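# Move capped bottles from crate to tray, upright

## Task

Take each bottle that still has its cap out of the crate, set it on the tray and make sure it stands upright; bottles without caps stay in the crate. The crate and the tray must end up neither tilted nor shifted, or the task fails. A bottle counts only if it stays put with the robot not holding it. Anything the robot is touching at the end must not drop by more than about a fingernail's width once released, or the task fails. Nothing may be knocked or placed off the table.

## Robot and tools

Robot: two 7-joint Kinova Gen3 arms, left_arm and right_arm, each with a Robotiq 2F-85 parallel gripper. The names are labels only, not image sides. Root links in the scene frame: left_arm at (+0.010, +0.416, 0) m, quat_wxyz (+1.000, 0, 0, +0.028); right_arm at (+0.029, -0.296, 0) m, quat_wxyz (+0.996, 0, 0, -0.084).

Scene frame: origin on the table surface midway between the arms, +x out across the table, +z up, left_arm on the +y side. Result state lines read `left_arm: …` | `right_arm: …` and give end_effector_position (metres) and end_effector_quat_wxyz for each gripper, both in this frame. That point is the robotiq_pinch link, midway between the pads when closed; gripper +z runs along the fingers, +y is the closing direction. Closed fingertips extend about 19 mm past it, open ones about 6 mm. Reported hand positions can be off, more so when the arm is stretched far. Joint positions (rad) and Joint velocities (rad/s) are printed as one block per arm in column order.

execute_actions takes "actions", a list with at most one entry, plus optional "pictures" (boolean). An empty list only reports state. An entry with "rows" (1 to 15 rows) and optional "steps" (at most 15, default 15) drives the robot; each step lasts 1/30 s and uses one row, the final row repeating if rows run out. An entry with only "steps" (up to 300) is a wait that returns once that many steps have passed since the previous result, your reply time included. A refused call sends nothing.

Every row holds 20 numbers covering both arms, even if one stays still: for left_arm, 7 absolute joint target angles in radians (waist, shoulder, upper arm roll, elbow, forearm roll, wrist pitch, wrist roll), then gripper position, force_limit, speed; then the same 10 for right_arm. These are targets, not offsets. Stated joint ranges: waist -6.283 to 6.283, shoulder -2.250 to 2.250, upper arm roll -6.283 to 6.283, elbow -2.580 to 2.580, forearm roll -6.283 to 6.283, wrist pitch -2.100 to 2.100, wrist roll -6.283 to 6.283. True ends may differ by up to 0.013 rad either way. A target beyond a range end by more than 0.013 rad, and farther out than that joint's last reported angle, gets the call refused. Targets beyond the real end are clipped there and a "joint sent to its limit" line appears (possibly about an earlier, still running action); its absence does not prove room remains.

Gripper numbers all lie in [-1, 1]. position: +1 fully open (85 mm), pads touch near -0.8, -1 closes until blocked. force_limit per pad on a 40 mm object after a slow close: about 20 N at -1, 128 N at 0, 235 N at +1; thin or tiny objects get less. speed: gap change of roughly 20 mm/s at -1, 85 at 0, 150 at +1; quick closes add up to about 5 N (speed 0) or 12 N (speed +1). Repeat an arm's last three gripper numbers to leave it unchanged; a 0 is itself a command. New force_limit or speed only applies after position changes by at least 0.01; to loosen a grip, open first. To grasp, send -1, hold it, and look for object_status 2. object_status: 0 moving (also briefly after any new position), 1 blocked while opening, 2 blocked while closing, 3 reached the target or pads met (small items may still be held). If a held object slips or yields, the fingers reclose on their own, except after a -1 force_limit grip, where status stays 2 even if lost. position_measured is in nonlinear counts: 3 open, about 78 = 60 mm, 130 = 40 mm, 180 = 20 mm, 230 pads touching. Closing pushes the tips about 13 mm farther from the wrist, so keep that clearance above surfaces.

Motion: joints are speed and acceleration limited and move in sync; reversals stop them together; big moves may be unfinished when a result returns. Each step the sent target stays within 0.304 rad of the measured angle for the first four joints and 0.266 rad for the last three, and all targets are scaled back if they would move the gripper more than 70 mm from where it is. Between calls the arms keep heading to the last row sent until everything has nearly stopped or a step is HELD; then only a new action moves them further. HELD marks steps where your row was not fully sent. "joint command not followed" means a clearance check altered or blocked joint targets on some steps; grippers still followed.

Forces and heat: load limits (N m) are 46.9 for waist, shoulder, upper arm roll, elbow and 29.5 for forearm roll, wrist pitch, wrist roll, held weight included. Reaching one causes a TORQUE FAULT: that arm halts for 10 seconds and drops the rest of the call. Holding loads warms motors; MOTOR HOT appears from 60 °C, and at 75 °C an OVER-TEMPERATURE FAULT lets the arm sag until cooled. Brief external tugs on held parts or pushes on loose objects can happen.

Avoid: arms colliding or pressing on each other, dropping or slamming bottles, shoving or tipping the crate or tray, pushing anything off the table, and finishing with the gripper bearing weight.

zoom_image: "camera" is one of cam_high, cam_low, cam_left_wrist, cam_right_wrist (each 672x504); "region" is [x0, y0, x1, y1] in that image's pixels from the top-left, at most 504 by 504. Wrist cameras sit near wrist_camera_optical (+z forward, +x image right, +y image down), possibly up to about 24 mm and 11 degrees off.

read_manual returns only licence texts. finished_scene takes "scene", the number of the current scene, ends it irreversibly and reports whether the task succeeded.

Each tool is called after ">>>" as a command line: name --argument value for each argument, lists and objects as JSON in quotes; but a table of rows of numbers goes row by row, as --pt "numbers of a row", without its own name.

## Session

>>> execute_actions --actions '[]'

Scene clock: 0.00 s of 6600.00 s.
left_arm: end_effector_position=(+0.6390, +0.1878, +0.3649) position_measured=3 object_status=3 end_effector_quat_wxyz=(+0.362, +0.709, -0.545, +0.264) | right_arm: end_effector_position=(+0.6179, -0.2733, +0.3811) position_measured=3 object_status=3 end_effector_quat_wxyz=(+0.057, +0.218, +0.929, -0.294)
Joint positions: left_arm=[ 0.009  0.868 -0.079  0.721  0.984  1.66   3.341] | right_arm=[-0.589  0.891  0.284  0.421  0.402  1.986  1.028]
Joint velocities: left_arm=[ 0.  0. -0. -0. -0.  0.  0.] | right_arm=[ 0.    -0.     0.    -0.    -0.001 -0.     0.001]

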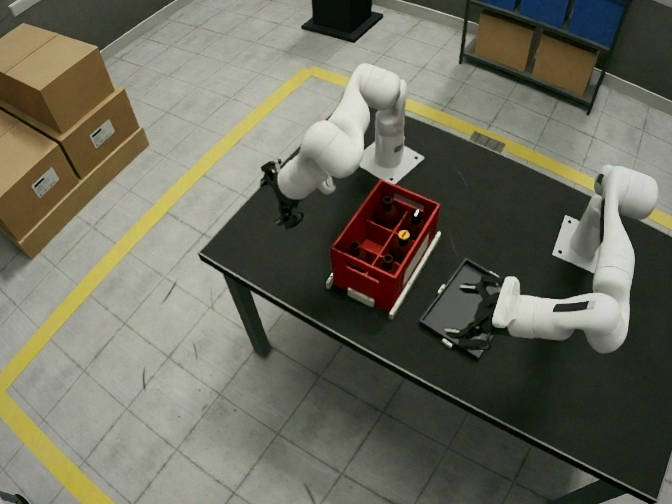

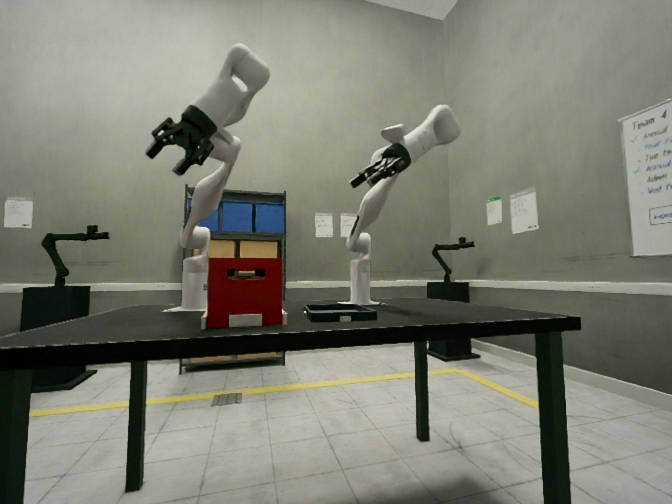

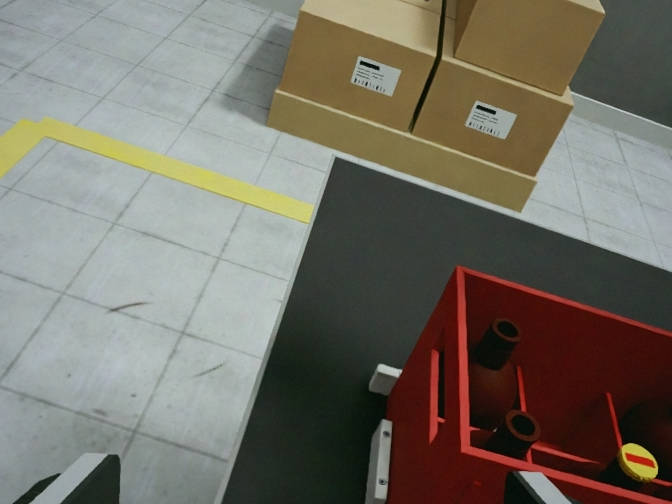

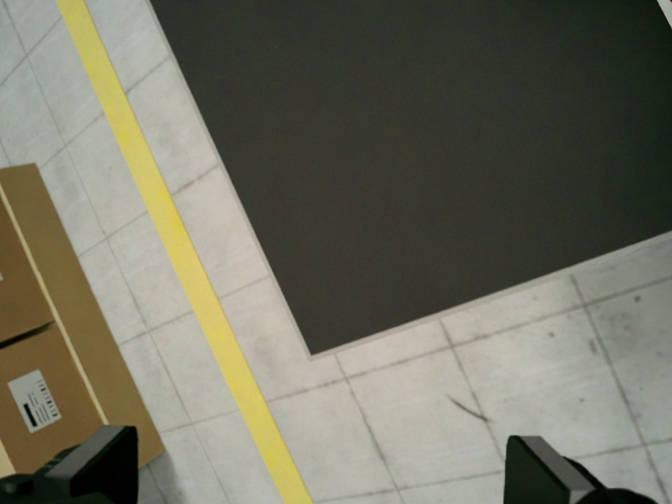

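>>> execute_actions --actions '[{"rows":[[-0.9,0.2,0,1.2,0,1.6,3.14,1,0,0,-0.633,0.297,0,1.196,0,1.648,1.028,1,0,0]]}]' --pictures false

>>> execute_actions --actions '[{"steps":60}]'

Scene clock: 22.07 s of 6600.00 s.
left_arm: end_effector_position=(+0.5923, +0.3694, +0.3997) position_measured=3 object_status=3 end_effector_quat_wxyz=(+0.240, +0.777, -0.516, +0.269) | right_arm: end_effector_position=(+0.5591, -0.1402, +0.4214) position_measured=3 object_status=3 end_effector_quat_wxyz=(+0.078, +0.088, +0.992, -0.051)
Joint positions: left_arm=[-0.262  0.598 -0.029  0.982  0.752  1.622  3.214] | right_arm=[-0.622  0.543  0.072  0.765  0.128  1.742  1.028]
Joint velocities: left_arm=[-0.638 -0.63   0.067  0.52  -0.556 -0.053 -0.179] | right_arm=[-0.048 -0.919 -0.286  0.94  -0.503 -0.371  0.   ]
Steps of this call (steps 1 to 90: nothing new was sent; then 18.57 s passed at rest; steps 91 to 105: all 15 steps of this action). Readings (joint positions | what the end effector reports):
91: left_arm=[0.008 0.867 -0.078 0.722 0.984 1.660 3.340] | right_arm=[-0.589 0.890 0.283 0.422 0.402 1.985 1.028] | left_arm position_measured=3 object_status=3 | right_arm position_measured=3 object_status=3
92: left_arm=[0.003 0.861 -0.076 0.727 0.980 1.658 3.337] | right_arm=[-0.590 0.885 0.279 0.428 0.398 1.981 1.028] | left_arm position_measured=3 object_status=3 | right_arm position_measured=3 object_status=3
94: left_arm=[-0.025 0.833 -0.069 0.754 0.958 1.653 3.321] | right_arm=[-0.593 0.856 0.256 0.455 0.376 1.958 1.028] | left_arm position_measured=3 object_status=3 | right_arm position_measured=3 object_status=3
98: left_arm=[-0.113 0.745 -0.050 0.839 0.883 1.638 3.270] | right_arm=[-0.606 0.748 0.168 0.560 0.284 1.866 1.028] | left_arm position_measured=3 object_status=3 | right_arm position_measured=3 object_status=3
105: the state above

Scene clock: 24.07 s of 6600.00 s.
left_arm: end_effector_position=(+0.2826, +0.7588, +0.4424) position_measured=3 object_status=3 end_effector_quat_wxyz=(-0.067, +0.950, -0.303, +0.021) | right_arm: end_effector_position=(+0.4304, -0.1224, +0.4003) position_measured=3 object_status=3 end_effector_quat_wxyz=(+0.000, +0.039, +0.999, +0.000)
Joint positions: left_arm=[-0.9   0.2  -0.    1.2  -0.    1.6   3.14] | right_arm=[-0.633  0.297  0.     1.196  0.     1.648  1.028]
Joint velocities: left_arm=[-0.001  0.    -0.     0.     0.001 -0.     0.   ] | right_arm=[ 0.     0.     0.    -0.    -0.001  0.    -0.   ]
Steps of this call (steps 1 to 60: the robot went on to your last target). Readings (joint positions | what the end effector reports):
1: left_arm=[-0.284 0.577 -0.027 0.999 0.734 1.620 3.209] | right_arm=[-0.623 0.513 0.063 0.797 0.111 1.730 1.028] | left_arm position_measured=3 object_status=3 | right_arm position_measured=3 object_status=3
2: left_arm=[-0.305 0.556 -0.025 1.014 0.715 1.618 3.203] | right_arm=[-0.625 0.484 0.054 0.831 0.096 1.719 1.028] | left_arm position_measured=3 object_status=3 | right_arm position_measured=3 object_status=3
4: left_arm=[-0.347 0.514 -0.021 1.042 0.678 1.616 3.194] | right_arm=[-0.627 0.433 0.039 0.903 0.070 1.699 1.028] | left_arm position_measured=3 object_status=3 | right_arm position_measured=3 object_status=3
8: left_arm=[-0.432 0.433 -0.016 1.084 0.604 1.611 3.179] | right_arm=[-0.630 0.360 0.017 1.054 0.031 1.671 1.028] | left_arm position_measured=3 object_status=3 | right_arm position_measured=3 object_status=3
60: the state above
All arms were judged still, so your last target was given up. Only a new action makes them travel on or press farther. Fingers that are still opening or closing keep moving.

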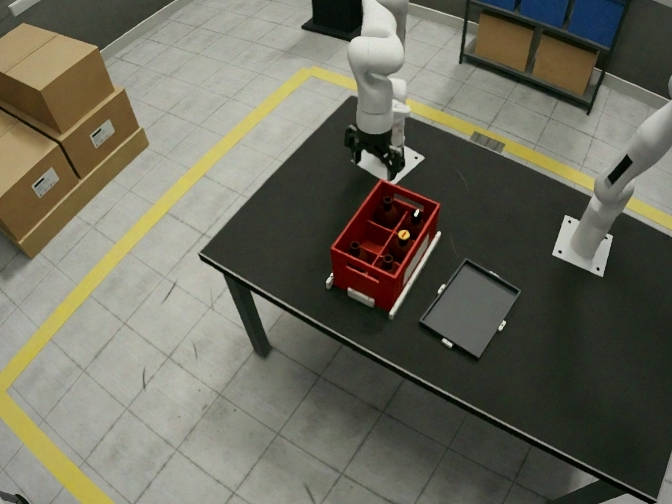

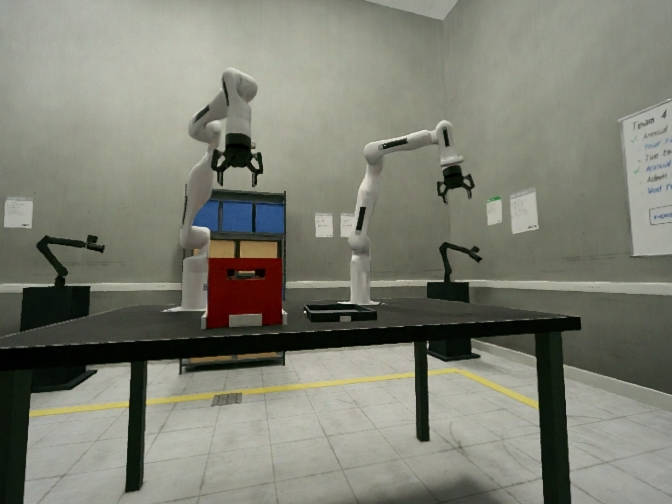

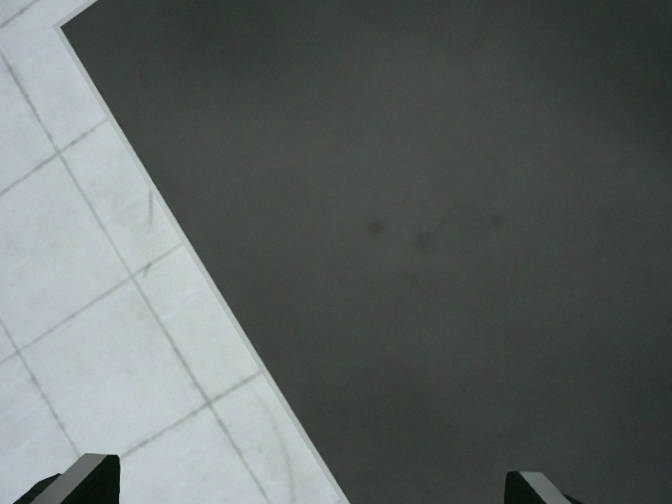

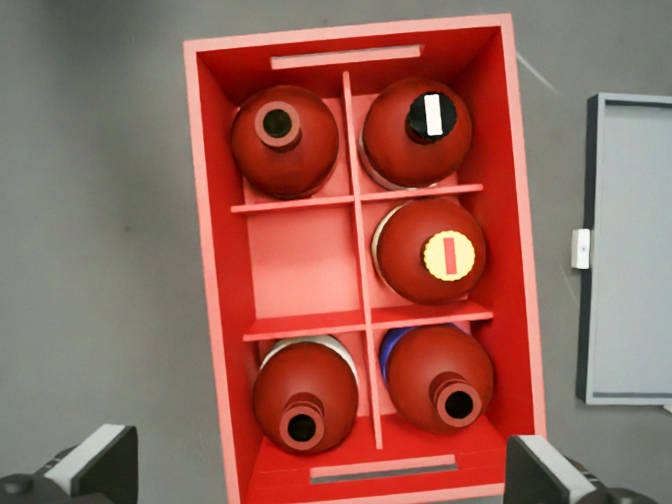

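>>> execute_actions --actions '[{"rows":[[-0.9,0.2,0,1.2,0,1.6,3.14,1,0,0,-0.834,0.305,0,1.573,0,1.264,0.905,0.2,-0.5,0]]}]' --pictures false

>>> execute_actions --actions '[{"steps":30}]'

Scene clock: 42.57 s of 6600.00 s.
left_arm: end_effector_position=(+0.2826, +0.7588, +0.4424) position_measured=3 object_status=3 end_effector_quat_wxyz=(-0.067, +0.950, -0.303, +0.021) | right_arm: end_effector_position=(+0.3841, -0.0571, +0.2892) position_measured=95 object_status=0 end_effector_quat_wxyz=(-0.002, +0.004, +1.000, -0.001)
Joint positions: left_arm=[-0.9   0.2   0.    1.2   0.    1.6   3.14] | right_arm=[-0.817  0.305 -0.001  1.541 -0.     1.3    0.914]
Joint velocities: left_arm=[ 0.     0.001  0.     0.001  0.001 -0.     0.   ] | right_arm=[-0.231  0.02  -0.007  0.524 -0.001 -0.606 -0.157]
Steps of this call (steps 1 to 90: nothing new was sent; then 15.00 s passed at rest; steps 91 to 105: all 15 steps of this action). Readings (joint positions | what the end effector reports):
91: left_arm=[-0.900 0.200 0.000 1.200 0.000 1.600 3.140] | right_arm=[-0.634 0.297 0.000 1.197 0.000 1.647 1.028] | left_arm position_measured=3 object_status=3 | right_arm position_measured=3 object_status=0
92: left_arm=[-0.900 0.200 0.000 1.200 0.000 1.600 3.140] | right_arm=[-0.638 0.297 0.001 1.202 0.001 1.643 1.026] | left_arm position_measured=3 object_status=3 | right_arm position_measured=4 object_status=0
94: left_arm=[-0.900 0.200 0.000 1.200 0.000 1.600 3.140] | right_arm=[-0.657 0.296 0.002 1.227 0.001 1.621 1.016] | left_arm position_measured=3 object_status=3 | right_arm position_measured=14 object_status=0
98: left_arm=[-0.900 0.200 0.000 1.200 0.000 1.600 3.140] | right_arm=[-0.724 0.299 0.000 1.340 -0.000 1.521 0.975] | left_arm position_measured=3 object_status=3 | right_arm position_measured=43 object_status=0
105: the state above

Scene clock: 43.57 s of 6600.00 s.
left_arm: end_effector_position=(+0.2826, +0.7588, +0.4424) position_measured=3 object_status=3 end_effector_quat_wxyz=(-0.067, +0.950, -0.303, +0.021) | right_arm: end_effector_position=(+0.3791, -0.0524, +0.2798) position_measured=104 object_status=3 end_effector_quat_wxyz=(-0.000, +0.000, +1.000, -0.000)
Joint positions: left_arm=[-0.9   0.2   0.    1.2   0.    1.6   3.14] | right_arm=[-0.834  0.305 -0.     1.573  0.     1.264  0.905]
Joint velocities: left_arm=[ 0.     0.001 -0.     0.002  0.    -0.    -0.   ] | right_arm=[-0.    -0.     0.     0.     0.001  0.     0.001]
Steps of this call (steps 1 to 30: the robot went on to your last target). Readings (joint positions | what the end effector reports):
1: left_arm=[-0.900 0.200 0.000 1.200 0.000 1.600 3.140] | right_arm=[-0.824 0.306 -0.001 1.556 -0.001 1.283 0.910] | left_arm position_measured=3 object_status=3 | right_arm position_measured=99 object_status=0
2: left_arm=[-0.900 0.200 0.000 1.200 0.000 1.600 3.140] | right_arm=[-0.828 0.306 -0.001 1.566 -0.001 1.272 0.907] | left_arm position_measured=3 object_status=3 | right_arm position_measured=101 object_status=0
4: left_arm=[-0.900 0.200 0.000 1.200 0.000 1.600 3.140] | right_arm=[-0.830 0.306 -0.001 1.572 -0.000 1.265 0.905] | left_arm position_measured=3 object_status=3 | right_arm position_measured=103 object_status=0
8: left_arm=[-0.900 0.200 0.000 1.200 0.000 1.600 3.140] | right_arm=[-0.833 0.305 -0.000 1.573 -0.000 1.264 0.905] | left_arm position_measured=3 object_status=3 | right_arm position_measured=104 object_status=0
30: the state above
All arms were judged still, so your last target was given up. Only a new action makes them travel on or press farther. Fingers that are still opening or closing keep moving.

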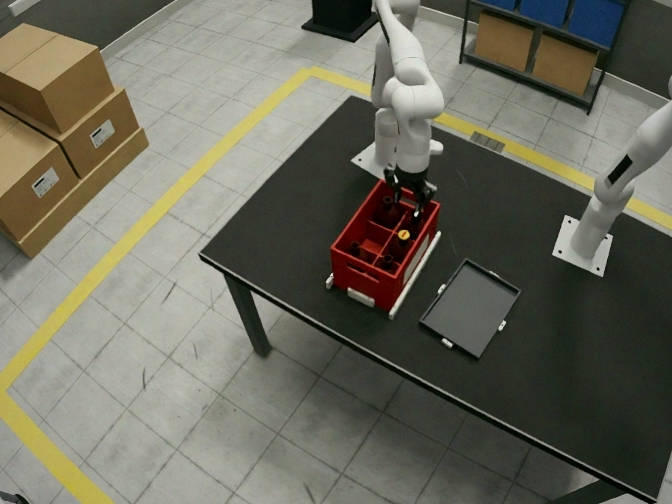

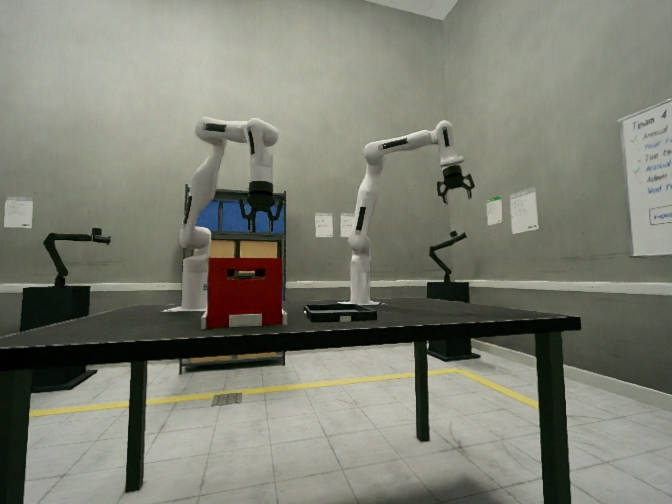

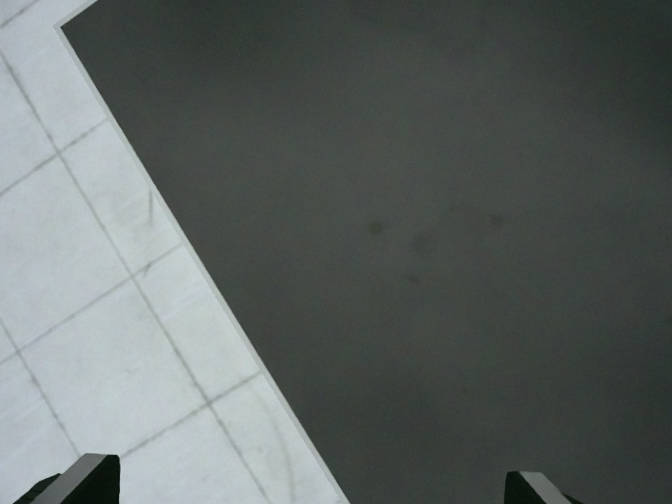

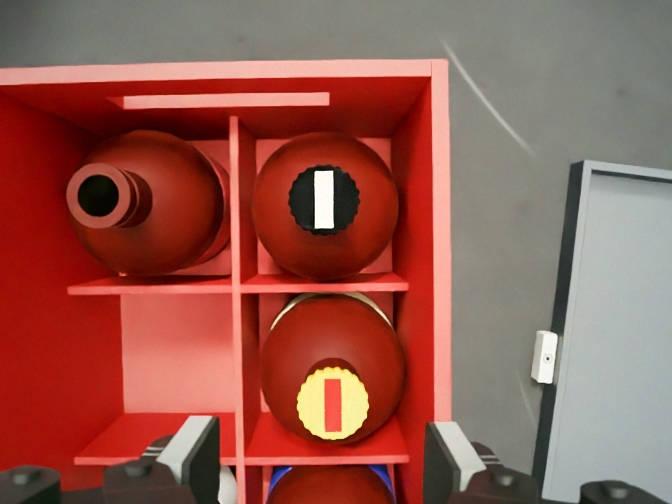

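>>> execute_actions --actions '[{"rows":[[-0.9,0.2,0,1.2,0,1.6,3.14,1,0,0,-0.818,0.401,0,1.671,0,1.07,0.921,0.2,-0.5,0]]}]' --pictures false

>>> execute_actions --actions '[{"steps":20}]'

Scene clock: 58.03 s of 6600.00 s.
left_arm: end_effector_position=(+0.2826, +0.7588, +0.4424) position_measured=3 object_status=3 end_effector_quat_wxyz=(-0.067, +0.950, -0.303, +0.021) | right_arm: end_effector_position=(+0.3941, -0.0495, +0.2102) position_measured=104 object_status=3 end_effector_quat_wxyz=(+0.000, +0.000, +1.000, +0.000)
Joint positions: left_arm=[-0.9   0.2   0.    1.2   0.    1.6   3.14] | right_arm=[-0.818  0.4    0.     1.671  0.     1.07   0.921]
Joint velocities: left_arm=[-0.001 -0.001 -0.     0.    -0.     0.    -0.   ] | right_arm=[ 0.002  0.008  0.     0.001  0.002 -0.     0.   ]
Steps of this call (steps 1 to 90: nothing new was sent; then 10.97 s passed at rest; steps 91 to 105: all 15 steps of this action). Readings (joint positions | what the end effector reports):
91: left_arm=[-0.900 0.200 0.000 1.200 0.000 1.600 3.140] | right_arm=[-0.834 0.306 -0.000 1.574 -0.000 1.263 0.905] | left_arm position_measured=3 object_status=3 | right_arm position_measured=104 object_status=3
92: left_arm=[-0.900 0.200 0.000 1.200 0.000 1.600 3.140] | right_arm=[-0.833 0.311 -0.000 1.578 -0.000 1.254 0.906] | left_arm position_measured=3 object_status=3 | right_arm position_measured=104 object_status=3
94: left_arm=[-0.900 0.200 0.000 1.200 0.000 1.600 3.140] | right_arm=[-0.828 0.337 -0.000 1.602 -0.000 1.205 0.910] | left_arm position_measured=3 object_status=3 | right_arm position_measured=104 object_status=3
98: left_arm=[-0.900 0.200 0.000 1.200 0.000 1.600 3.140] | right_arm=[-0.819 0.394 0.000 1.665 0.000 1.083 0.920] | left_arm position_measured=3 object_status=3 | right_arm position_measured=104 object_status=3
105: the state above

Scene clock: 58.70 s of 6600.00 s.
left_arm: end_effector_position=(+0.2826, +0.7588, +0.4424) position_measured=3 object_status=3 end_effector_quat_wxyz=(-0.067, +0.950, -0.303, +0.021) | right_arm: end_effector_position=(+0.3941, -0.0496, +0.2099) position_measured=104 object_status=3 end_effector_quat_wxyz=(-0.000, +0.000, +1.000, -0.000)
Joint positions: left_arm=[-0.9   0.2   0.    1.2   0.    1.6   3.14] | right_arm=[-0.818  0.401  0.     1.671  0.     1.07   0.921]
Joint velocities: left_arm=[-0.001  0.     0.    -0.001 -0.     0.    -0.   ] | right_arm=[-0.    -0.    -0.     0.    -0.001 -0.    -0.   ]
Steps of this call (steps 1 to 15: the robot went on to your last target; steps 16 to 20: nothing new was sent). Readings (joint positions | what the end effector reports):
1: left_arm=[-0.900 0.200 0.000 1.200 0.000 1.600 3.140] | right_arm=[-0.818 0.400 0.000 1.671 0.000 1.070 0.921] | left_arm position_measured=3 object_status=3 | right_arm position_measured=104 object_status=3
2: left_arm=[-0.900 0.200 0.000 1.200 0.000 1.600 3.140] | right_arm=[-0.818 0.401 0.000 1.671 0.000 1.070 0.921] | left_arm position_measured=3 object_status=3 | right_arm position_measured=104 object_status=3
4: left_arm=[-0.900 0.200 0.000 1.200 0.000 1.600 3.140] | right_arm=[-0.818 0.401 0.000 1.671 0.000 1.070 0.921] | left_arm position_measured=3 object_status=3 | right_arm position_measured=104 object_status=3
8: left_arm=[-0.900 0.200 0.000 1.200 0.000 1.600 3.140] | right_arm=[-0.818 0.401 0.000 1.671 0.000 1.070 0.921] | left_arm position_measured=3 object_status=3 | right_arm position_measured=104 object_status=3
20: the state above
All arms were judged still, so your last target was given up. Only a new action makes them travel on or press farther. Fingers that are still opening or closing keep moving.

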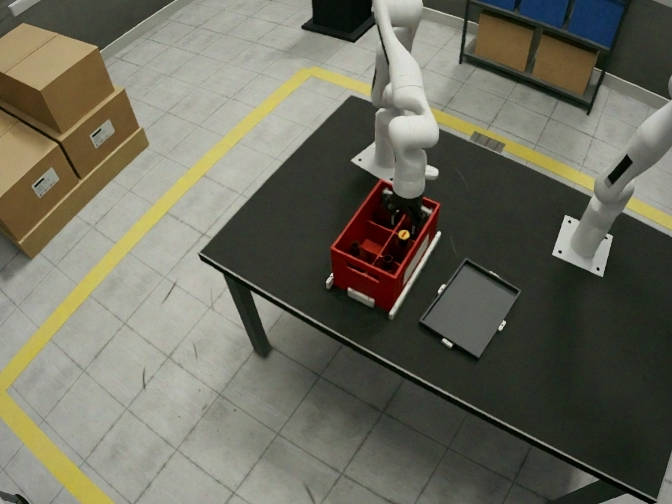

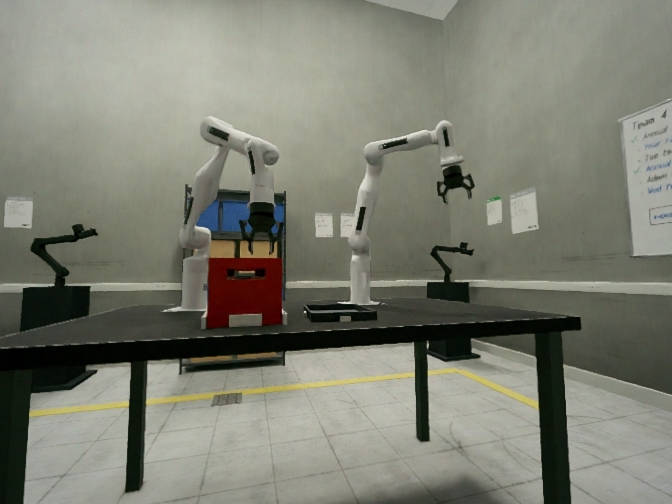

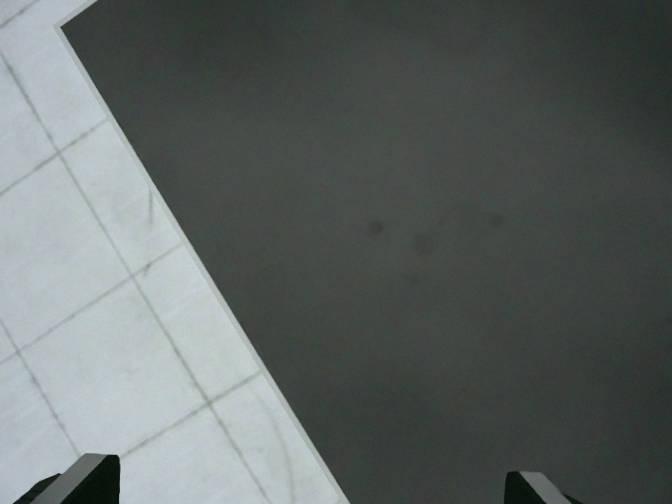

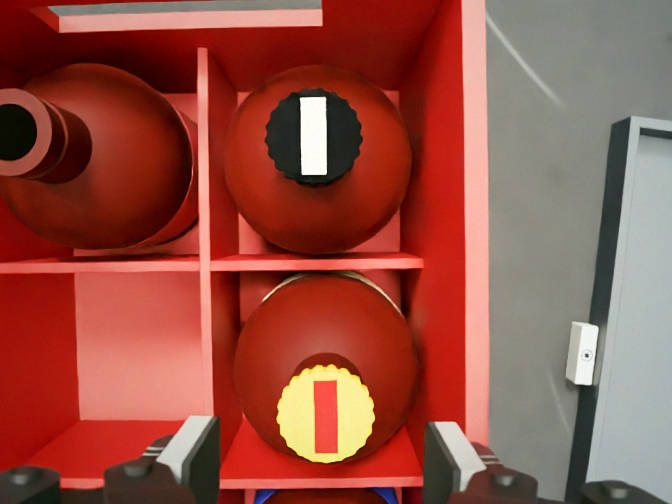

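>>> execute_actions --actions '[{"rows":[[-0.9,0.2,0,1.2,0,1.6,3.14,1,0,0,-0.818,0.401,0,1.671,0,1.07,2.492,0.2,-0.5,0]]}]' --pictures false

>>> execute_actions --actions '[{"steps":45}]' --pictures false

>>> execute_actions --actions '[{"rows":[[-0.9,0.2,0,1.2,0,1.6,3.14,1,0,0,-0.818,0.466,0,1.751,0,0.924,2.492,0.2,-0.5,0]]}]'

Scene clock: 73.70 s of 6600.00 s.
left_arm: end_effector_position=(+0.2826, +0.7588, +0.4424) position_measured=3 object_status=3 end_effector_quat_wxyz=(-0.067, +0.950, -0.303, +0.021) | right_arm: end_effector_position=(+0.3941, -0.0496, +0.2099) position_measured=104 object_status=3 end_effector_quat_wxyz=(-0.000, -0.248, +0.969, -0.000)
Joint positions: left_arm=[-0.9   0.2   0.    1.2   0.    1.6   3.14] | right_arm=[-0.818  0.401 -0.     1.671 -0.     1.07   1.423]
Joint velocities: left_arm=[-0.    -0.002 -0.    -0.002  0.    -0.    -0.   ] | right_arm=[ 0.     0.001 -0.    -0.    -0.001 -0.     1.216]
Steps of this call (steps 1 to 90: nothing new was sent; then 11.50 s passed at rest; steps 91 to 105: all 15 steps of this action). Readings (joint positions | what the end effector reports):
91: left_arm=[-0.900 0.200 0.000 1.200 -0.000 1.600 3.140] | right_arm=[-0.818 0.401 0.000 1.671 -0.000 1.070 0.922] | left_arm position_measured=3 object_status=3 | right_arm position_measured=104 object_status=3
92: left_arm=[-0.900 0.200 0.000 1.200 0.000 1.600 3.140] | right_arm=[-0.818 0.401 -0.000 1.671 -0.000 1.070 0.931] | left_arm position_measured=3 object_status=3 | right_arm position_measured=104 object_status=3
94: left_arm=[-0.900 0.200 0.000 1.200 0.000 1.600 3.140] | right_arm=[-0.818 0.401 -0.000 1.671 -0.000 1.070 0.979] | left_arm position_measured=3 object_status=3 | right_arm position_measured=104 object_status=3
98: left_arm=[-0.900 0.200 0.000 1.200 0.000 1.600 3.140] | right_arm=[-0.818 0.401 -0.000 1.671 -0.000 1.070 1.139] | left_arm position_measured=3 object_status=3 | right_arm position_measured=104 object_status=3
105: the state above

Scene clock: 75.20 s of 6600.00 s.
left_arm: end_effector_position=(+0.2826, +0.7588, +0.4424) position_measured=3 object_status=3 end_effector_quat_wxyz=(-0.067, +0.950, -0.303, +0.021) | right_arm: end_effector_position=(+0.3941, -0.0496, +0.2099) position_measured=104 object_status=3 end_effector_quat_wxyz=(+0.000, +0.707, -0.707, -0.000)
Joint positions: left_arm=[-0.9   0.2   0.    1.2   0.    1.6   3.14] | right_arm=[-0.818  0.401  0.     1.671  0.     1.07   2.492]
Joint velocities: left_arm=[-0.    -0.    -0.    -0.001  0.    -0.     0.   ] | right_arm=[ 0.     0.    -0.    -0.     0.001  0.     0.001]
Steps of this call (steps 1 to 45: the robot went on to your last target). Readings (joint positions | what the end effector reports):
1: left_arm=[-0.900 0.200 0.000 1.200 0.000 1.600 3.140] | right_arm=[-0.818 0.401 -0.000 1.671 -0.000 1.070 1.464] | left_arm position_measured=3 object_status=3 | right_arm position_measured=104 object_status=3
2: left_arm=[-0.900 0.200 0.000 1.200 0.000 1.600 3.140] | right_arm=[-0.818 0.401 -0.000 1.671 -0.000 1.070 1.504] | left_arm position_measured=3 object_status=3 | right_arm position_measured=104 object_status=3
4: left_arm=[-0.900 0.200 0.000 1.200 0.000 1.600 3.140] | right_arm=[-0.818 0.401 -0.000 1.671 -0.000 1.070 1.586] | left_arm position_measured=3 object_status=3 | right_arm position_measured=104 object_status=3
8: left_arm=[-0.900 0.200 0.000 1.200 0.000 1.600 3.140] | right_arm=[-0.818 0.401 0.000 1.671 0.000 1.070 1.748] | left_arm position_measured=3 object_status=3 | right_arm position_measured=104 object_status=3
45: the state above
All arms were judged still, so your last target was given up. Only a new action makes them travel on or press farther. Fingers that are still opening or closing keep moving.

Scene clock: 75.70 s of 6600.00 s.
left_arm: end_effector_position=(+0.2826, +0.7588, +0.4424) position_measured=3 object_status=3 end_effector_quat_wxyz=(-0.067, +0.950, -0.303, +0.021) | right_arm: end_effector_position=(+0.3944, -0.0493, +0.1603) position_measured=104 object_status=3 end_effector_quat_wxyz=(-0.001, +0.707, -0.707, +0.000)
Joint positions: left_arm=[-0.9   0.2   0.    1.2   0.    1.6   3.14] | right_arm=[-0.818  0.466  0.     1.751  0.     0.924  2.492]
Joint velocities: left_arm=[-0.     0.002 -0.    -0.002 -0.    -0.     0.   ] | right_arm=[ 0.     0.004 -0.     0.001  0.001 -0.    -0.   ]
Steps of this call (steps 1 to 15: all 15 steps of this action). Readings (joint positions | what the end effector reports):
1: left_arm=[-0.900 0.200 0.000 1.200 0.000 1.600 3.140] | right_arm=[-0.818 0.402 0.000 1.672 -0.000 1.069 2.492] | left_arm position_measured=3 object_status=3 | right_arm position_measured=104 object_status=3
2: left_arm=[-0.900 0.200 0.000 1.200 0.000 1.600 3.140] | right_arm=[-0.818 0.406 0.000 1.676 0.000 1.060 2.492] | left_arm position_measured=3 object_status=3 | right_arm position_measured=104 object_status=3
4: left_arm=[-0.900 0.200 0.000 1.200 0.000 1.600 3.140] | right_arm=[-0.818 0.428 0.000 1.701 0.000 1.014 2.492] | left_arm position_measured=3 object_status=3 | right_arm position_measured=104 object_status=3
8: left_arm=[-0.900 0.200 0.000 1.200 0.000 1.600 3.140] | right_arm=[-0.818 0.463 -0.000 1.749 -0.000 0.929 2.492] | left_arm position_measured=3 object_status=3 | right_arm position_measured=104 object_status=3
15: the state above

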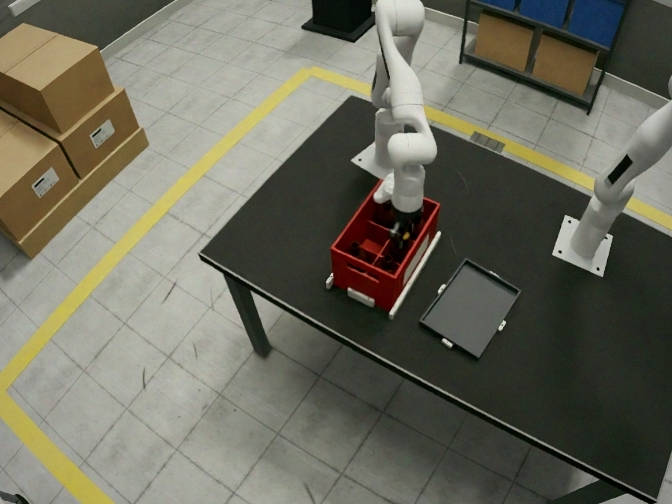

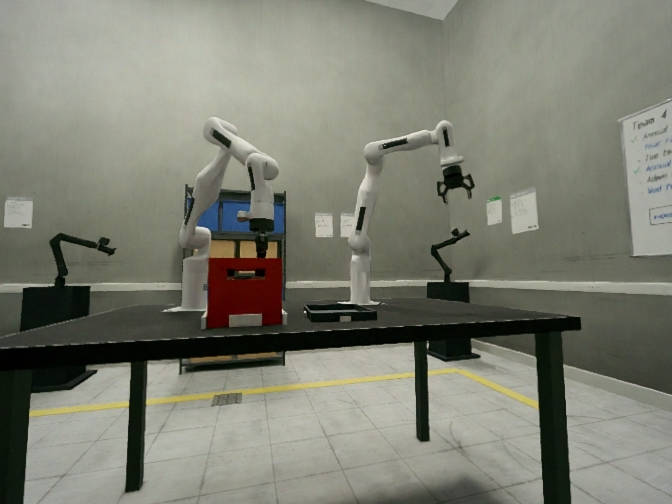

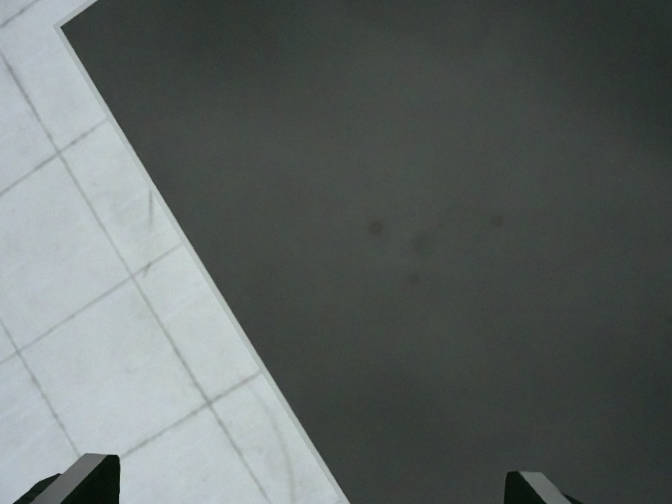

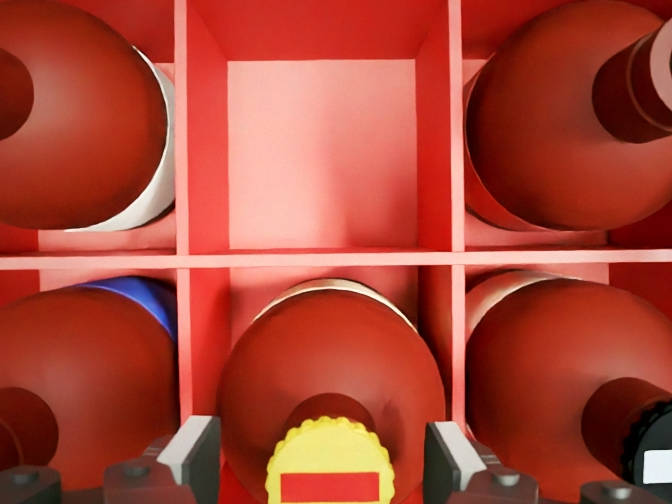

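>>> execute_actions --actions '[{"rows":[[-0.9,0.2,0,1.2,0,1.6,3.14,1,0,0,-0.818,0.482,0,1.769,0,0.89,2.492,0.2,-0.5,0]],"steps":10}]' --pictures false

>>> execute_actions --actions '[{"rows":[[-0.9,0.2,0,1.2,0,1.6,3.14,1,0,0,-0.818,0.482,0,1.769,0,0.89,2.492,-1,-0.5,0]]}]' --pictures false

>>> execute_actions --actions '[{"steps":10}]' --pictures false

>>> execute_actions --actions '[{"rows":[[-0.9,0.2,0,1.2,0,1.6,3.14,1,0,0,-0.818,0.401,0,1.671,0,1.07,2.492,-1,-0.5,0]],"steps":8}]' --pictures false

>>> execute_actions --actions '[{"rows":[[-0.9,0.2,0,1.2,0,1.6,3.14,1,0,0,-0.818,0.337,0,1.527,0,1.278,2.492,-1,-0.5,0]],"steps":8}]' --pictures false

>>> execute_actions --actions '[{"rows":[[-0.9,0.2,0,1.2,0,1.6,3.14,1,0,0,-0.818,0.303,0,1.284,0,1.555,2.492,-1,-0.5,0]]}]'

Scene clock: 94.40 s of 6600.00 s.
left_arm: end_effector_position=(+0.2826, +0.7588, +0.4424) position_measured=3 object_status=3 end_effector_quat_wxyz=(-0.067, +0.950, -0.303, +0.021) | right_arm: end_effector_position=(+0.3940, -0.0497, +0.1488) position_measured=104 object_status=3 end_effector_quat_wxyz=(-0.000, +0.707, -0.707, +0.000)
Joint positions: left_arm=[-0.9   0.2   0.    1.2   0.    1.6   3.14] | right_arm=[-0.818  0.482 -0.     1.769  0.     0.89   2.492]
Joint velocities: left_arm=[-0.001 -0.001 -0.    -0.001 -0.     0.     0.   ] | right_arm=[ 0.     0.003  0.     0.001 -0.001 -0.002 -0.001]
Steps of this call (steps 1 to 15: the robot went on to your last target; steps 16 to 90: nothing new was sent; then 15.37 s passed at rest; steps 91 to 100: all 10 steps of this action). Readings (joint positions | what the end effector reports):
91: left_arm=[-0.900 0.200 0.000 1.200 0.000 1.600 3.140] | right_arm=[-0.818 0.467 0.000 1.752 0.000 0.923 2.492] | left_arm position_measured=3 object_status=3 | right_arm position_measured=104 object_status=3
92: left_arm=[-0.900 0.200 0.000 1.200 0.000 1.600 3.140] | right_arm=[-0.818 0.471 0.000 1.756 0.000 0.914 2.492] | left_arm position_measured=3 object_status=3 | right_arm position_measured=104 object_status=3
94: left_arm=[-0.900 0.200 0.000 1.200 0.000 1.600 3.140] | right_arm=[-0.818 0.480 -0.000 1.766 -0.000 0.896 2.492] | left_arm position_measured=3 object_status=3 | right_arm position_measured=104 object_status=3
98: left_arm=[-0.900 0.200 0.000 1.200 0.000 1.600 3.140] | right_arm=[-0.818 0.481 -0.000 1.769 -0.000 0.890 2.492] | left_arm position_measured=3 object_status=3 | right_arm position_measured=104 object_status=3
100: the state above

Scene clock: 94.90 s of 6600.00 s.
left_arm: end_effector_position=(+0.2826, +0.7588, +0.4424) position_measured=3 object_status=3 end_effector_quat_wxyz=(-0.067, +0.950, -0.303, +0.021) | right_arm: end_effector_position=(+0.3938, -0.0496, +0.1487) position_measured=166 object_status=0 end_effector_quat_wxyz=(-0.000, +0.707, -0.707, -0.000)
Joint positions: left_arm=[-0.9   0.2   0.    1.2   0.    1.6   3.14] | right_arm=[-0.818  0.482 -0.     1.769 -0.     0.89   2.492]
Joint velocities: left_arm=[ 0.001  0.001  0.     0.001 -0.     0.     0.   ] | right_arm=[ 0. -0.  0.  0. -0.  0.  0.]
Steps of this call (steps 1 to 15: all 15 steps of this action). Readings (joint positions | what the end effector reports):
1: left_arm=[-0.900 0.200 0.000 1.200 0.000 1.600 3.140] | right_arm=[-0.818 0.482 -0.000 1.769 0.000 0.890 2.492] | left_arm position_measured=3 object_status=3 | right_arm position_measured=104 object_status=0
2: left_arm=[-0.900 0.200 0.000 1.200 0.000 1.600 3.140] | right_arm=[-0.818 0.482 0.000 1.769 0.000 0.890 2.492] | left_arm position_measured=3 object_status=3 | right_arm position_measured=105 object_status=0
4: left_arm=[-0.900 0.200 0.000 1.200 0.000 1.600 3.140] | right_arm=[-0.818 0.482 -0.000 1.769 0.000 0.890 2.492] | left_arm position_measured=3 object_status=3 | right_arm position_measured=115 object_status=0
8: left_arm=[-0.900 0.200 0.000 1.200 0.000 1.600 3.140] | right_arm=[-0.818 0.482 0.000 1.769 0.000 0.890 2.492] | left_arm position_measured=3 object_status=3 | right_arm position_measured=144 object_status=0
15: the state above

Scene clock: 95.23 s of 6600.00 s.
left_arm: end_effector_position=(+0.2826, +0.7588, +0.4424) position_measured=3 object_status=3 end_effector_quat_wxyz=(-0.067, +0.950, -0.303, +0.021) | right_arm: end_effector_position=(+0.3938, -0.0496, +0.1487) position_measured=166 object_status=2 end_effector_quat_wxyz=(-0.000, +0.707, -0.707, -0.000)
Joint positions: left_arm=[-0.9   0.2   0.    1.2   0.    1.6   3.14] | right_arm=[-0.818  0.482 -0.     1.769 -0.     0.89   2.492]
Joint velocities: left_arm=[-0.001 -0.001 -0.    -0.001 -0.    -0.     0.   ] | right_arm=[-0.  0.  0. -0. -0. -0.  0.]
Steps of this call (steps 1 to 10: the robot went on to your last target). Readings (joint positions | what the end effector reports):
1: left_arm=[-0.900 0.200 0.000 1.200 0.000 1.600 3.140] | right_arm=[-0.818 0.482 -0.000 1.769 -0.000 0.890 2.492] | left_arm position_measured=3 object_status=3 | right_arm position_measured=166 object_status=0
2: left_arm=[-0.900 0.200 0.000 1.200 0.000 1.600 3.140] | right_arm=[-0.818 0.482 -0.000 1.769 -0.000 0.890 2.492] | left_arm position_measured=3 object_status=3 | right_arm position_measured=166 object_status=2
4: left_arm=[-0.900 0.200 0.000 1.200 0.000 1.600 3.140] | right_arm=[-0.818 0.482 -0.000 1.769 -0.000 0.890 2.492] | left_arm position_measured=3 object_status=3 | right_arm position_measured=166 object_status=2
8: left_arm=[-0.900 0.200 0.000 1.200 0.000 1.600 3.140] | right_arm=[-0.818 0.482 -0.000 1.769 -0.000 0.890 2.492] | left_arm position_measured=3 object_status=3 | right_arm position_measured=166 object_status=2
10: the state above

Scene clock: 95.50 s of 6600.00 s.
left_arm: end_effector_position=(+0.2826, +0.7588, +0.4424) position_measured=3 object_status=3 end_effector_quat_wxyz=(-0.067, +0.950, -0.303, +0.021) | right_arm: end_effector_position=(+0.3946, -0.0493, +0.2058) position_measured=166 object_status=2 end_effector_quat_wxyz=(+0.000, +0.707, -0.707, +0.000)
Joint positions: left_arm=[-0.9   0.2   0.    1.2   0.    1.6   3.14] | right_arm=[-0.818  0.407  0.     1.676  0.     1.059  2.492]
Joint velocities: left_arm=[-0.    -0.003  0.     0.001 -0.    -0.     0.   ] | right_arm=[ 0.001 -0.142  0.001 -0.205 -0.001  0.357 -0.   ]
Steps of this call (steps 1 to 8: all 8 steps of this action). Readings (joint positions | what the end effector reports):
1: left_arm=[-0.900 0.200 0.000 1.200 0.000 1.600 3.140] | right_arm=[-0.818 0.481 -0.000 1.768 -0.000 0.891 2.492] | left_arm position_measured=3 object_status=3 | right_arm position_measured=166 object_status=2
2: left_arm=[-0.900 0.200 0.000 1.200 0.000 1.600 3.140] | right_arm=[-0.818 0.477 -0.000 1.765 0.000 0.900 2.492] | left_arm position_measured=3 object_status=3 | right_arm position_measured=166 object_status=2
4: left_arm=[-0.900 0.200 0.000 1.200 0.000 1.600 3.140] | right_arm=[-0.818 0.456 -0.000 1.741 -0.000 0.947 2.492] | left_arm position_measured=3 object_status=3 | right_arm position_measured=166 object_status=2
8: the state above

Scene clock: 95.77 s of 6600.00 s.
left_arm: end_effector_position=(+0.2826, +0.7588, +0.4424) position_measured=3 object_status=3 end_effector_quat_wxyz=(-0.067, +0.950, -0.303, +0.021) | right_arm: end_effector_position=(+0.3950, -0.0491, +0.2698) position_measured=166 object_status=2 end_effector_quat_wxyz=(+0.000, +0.707, -0.707, +0.000)
Joint positions: left_arm=[-0.9   0.2   0.    1.2   0.    1.6   3.14] | right_arm=[-0.818  0.346  0.     1.547  0.     1.249  2.492]
Joint velocities: left_arm=[ 0.    -0.001 -0.    -0.     0.     0.    -0.   ] | right_arm=[ 0.001 -0.179  0.001 -0.431 -0.     0.601  0.   ]
Steps of this call (steps 1 to 8: all 8 steps of this action). Readings (joint positions | what the end effector reports):
1: left_arm=[-0.900 0.200 0.000 1.200 0.000 1.600 3.140] | right_arm=[-0.818 0.403 0.000 1.671 0.000 1.068 2.492] | left_arm position_measured=3 object_status=3 | right_arm position_measured=166 object_status=2
2: left_arm=[-0.900 0.200 0.000 1.200 0.000 1.600 3.140] | right_arm=[-0.818 0.399 0.000 1.664 -0.000 1.080 2.492] | left_arm position_measured=3 object_status=3 | right_arm position_measured=166 object_status=2
4: left_arm=[-0.900 0.200 0.000 1.200 0.000 1.600 3.140] | right_arm=[-0.818 0.384 -0.000 1.635 -0.000 1.125 2.492] | left_arm position_measured=3 object_status=3 | right_arm position_measured=166 object_status=2
8: the state above

Scene clock: 96.27 s of 6600.00 s.
left_arm: end_effector_position=(+0.2826, +0.7588, +0.4424) position_measured=3 object_status=3 end_effector_quat_wxyz=(-0.067, +0.950, -0.303, +0.021) | right_arm: end_effector_position=(+0.3939, -0.0498, +0.3703) position_measured=166 object_status=2 end_effector_quat_wxyz=(-0.000, +0.707, -0.707, +0.000)
Joint positions: left_arm=[-0.9   0.2   0.    1.2   0.    1.6   3.14] | right_arm=[-0.818  0.302  0.     1.284  0.     1.555  2.492]
Joint velocities: left_arm=[ 0.    -0.001 -0.     0.002 -0.     0.     0.   ] | right_arm=[ 0.001  0.008  0.001 -0.005  0.002  0.007 -0.001]
Steps of this call (steps 1 to 15: all 15 steps of this action). Readings (joint positions | what the end effector reports):
1: left_arm=[-0.900 0.200 0.000 1.200 0.000 1.600 3.140] | right_arm=[-0.818 0.341 0.000 1.534 0.000 1.266 2.492] | left_arm position_measured=3 object_status=3 | right_arm position_measured=166 object_status=2
2: left_arm=[-0.900 0.200 0.000 1.200 0.000 1.600 3.140] | right_arm=[-0.818 0.337 0.000 1.519 -0.000 1.286 2.492] | left_arm position_measured=3 object_status=3 | right_arm position_measured=166 object_status=2
4: left_arm=[-0.900 0.200 0.000 1.200 0.000 1.600 3.140] | right_arm=[-0.818 0.330 -0.000 1.475 -0.000 1.340 2.492] | left_arm position_measured=3 object_status=3 | right_arm position_measured=166 object_status=2
8: left_arm=[-0.900 0.200 0.000 1.200 0.000 1.600 3.140] | right_arm=[-0.818 0.313 0.000 1.351 0.000 1.478 2.492] | left_arm position_measured=3 object_status=3 | right_arm position_measured=166 object_status=2
15: the state above

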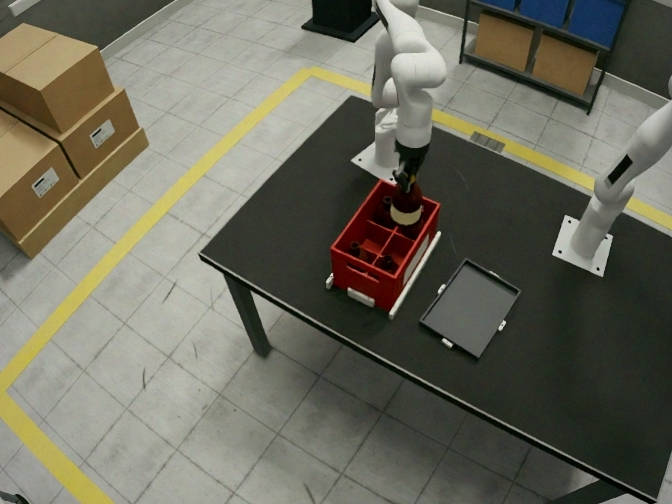

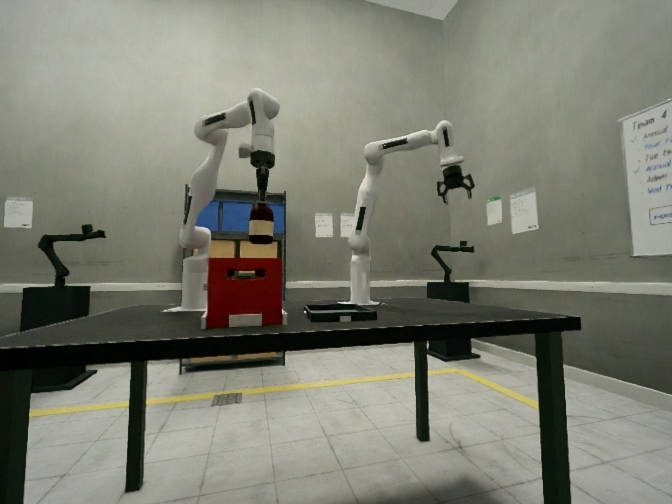

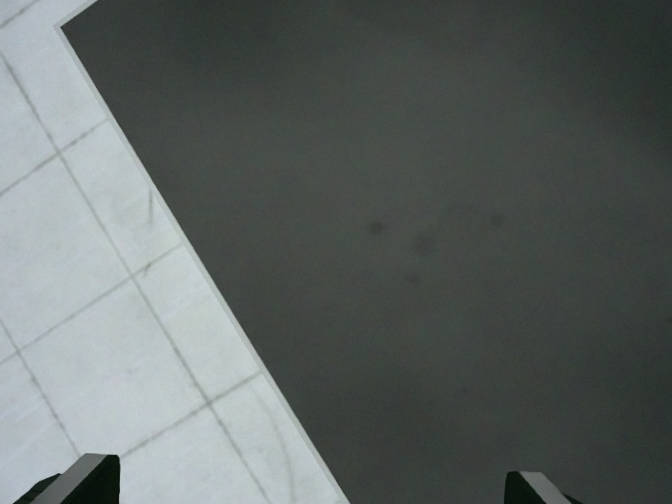

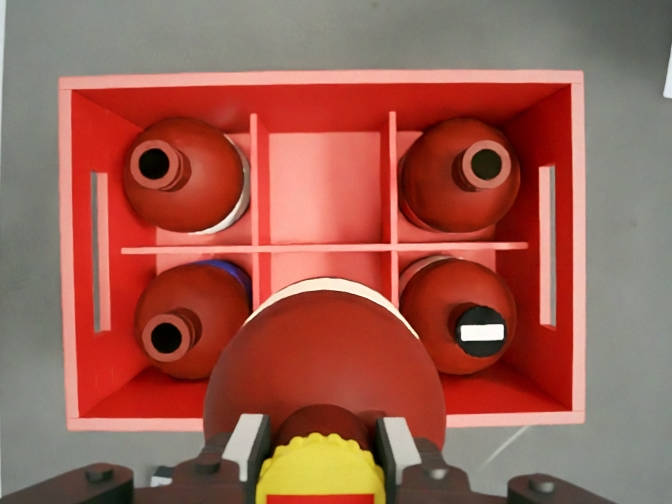

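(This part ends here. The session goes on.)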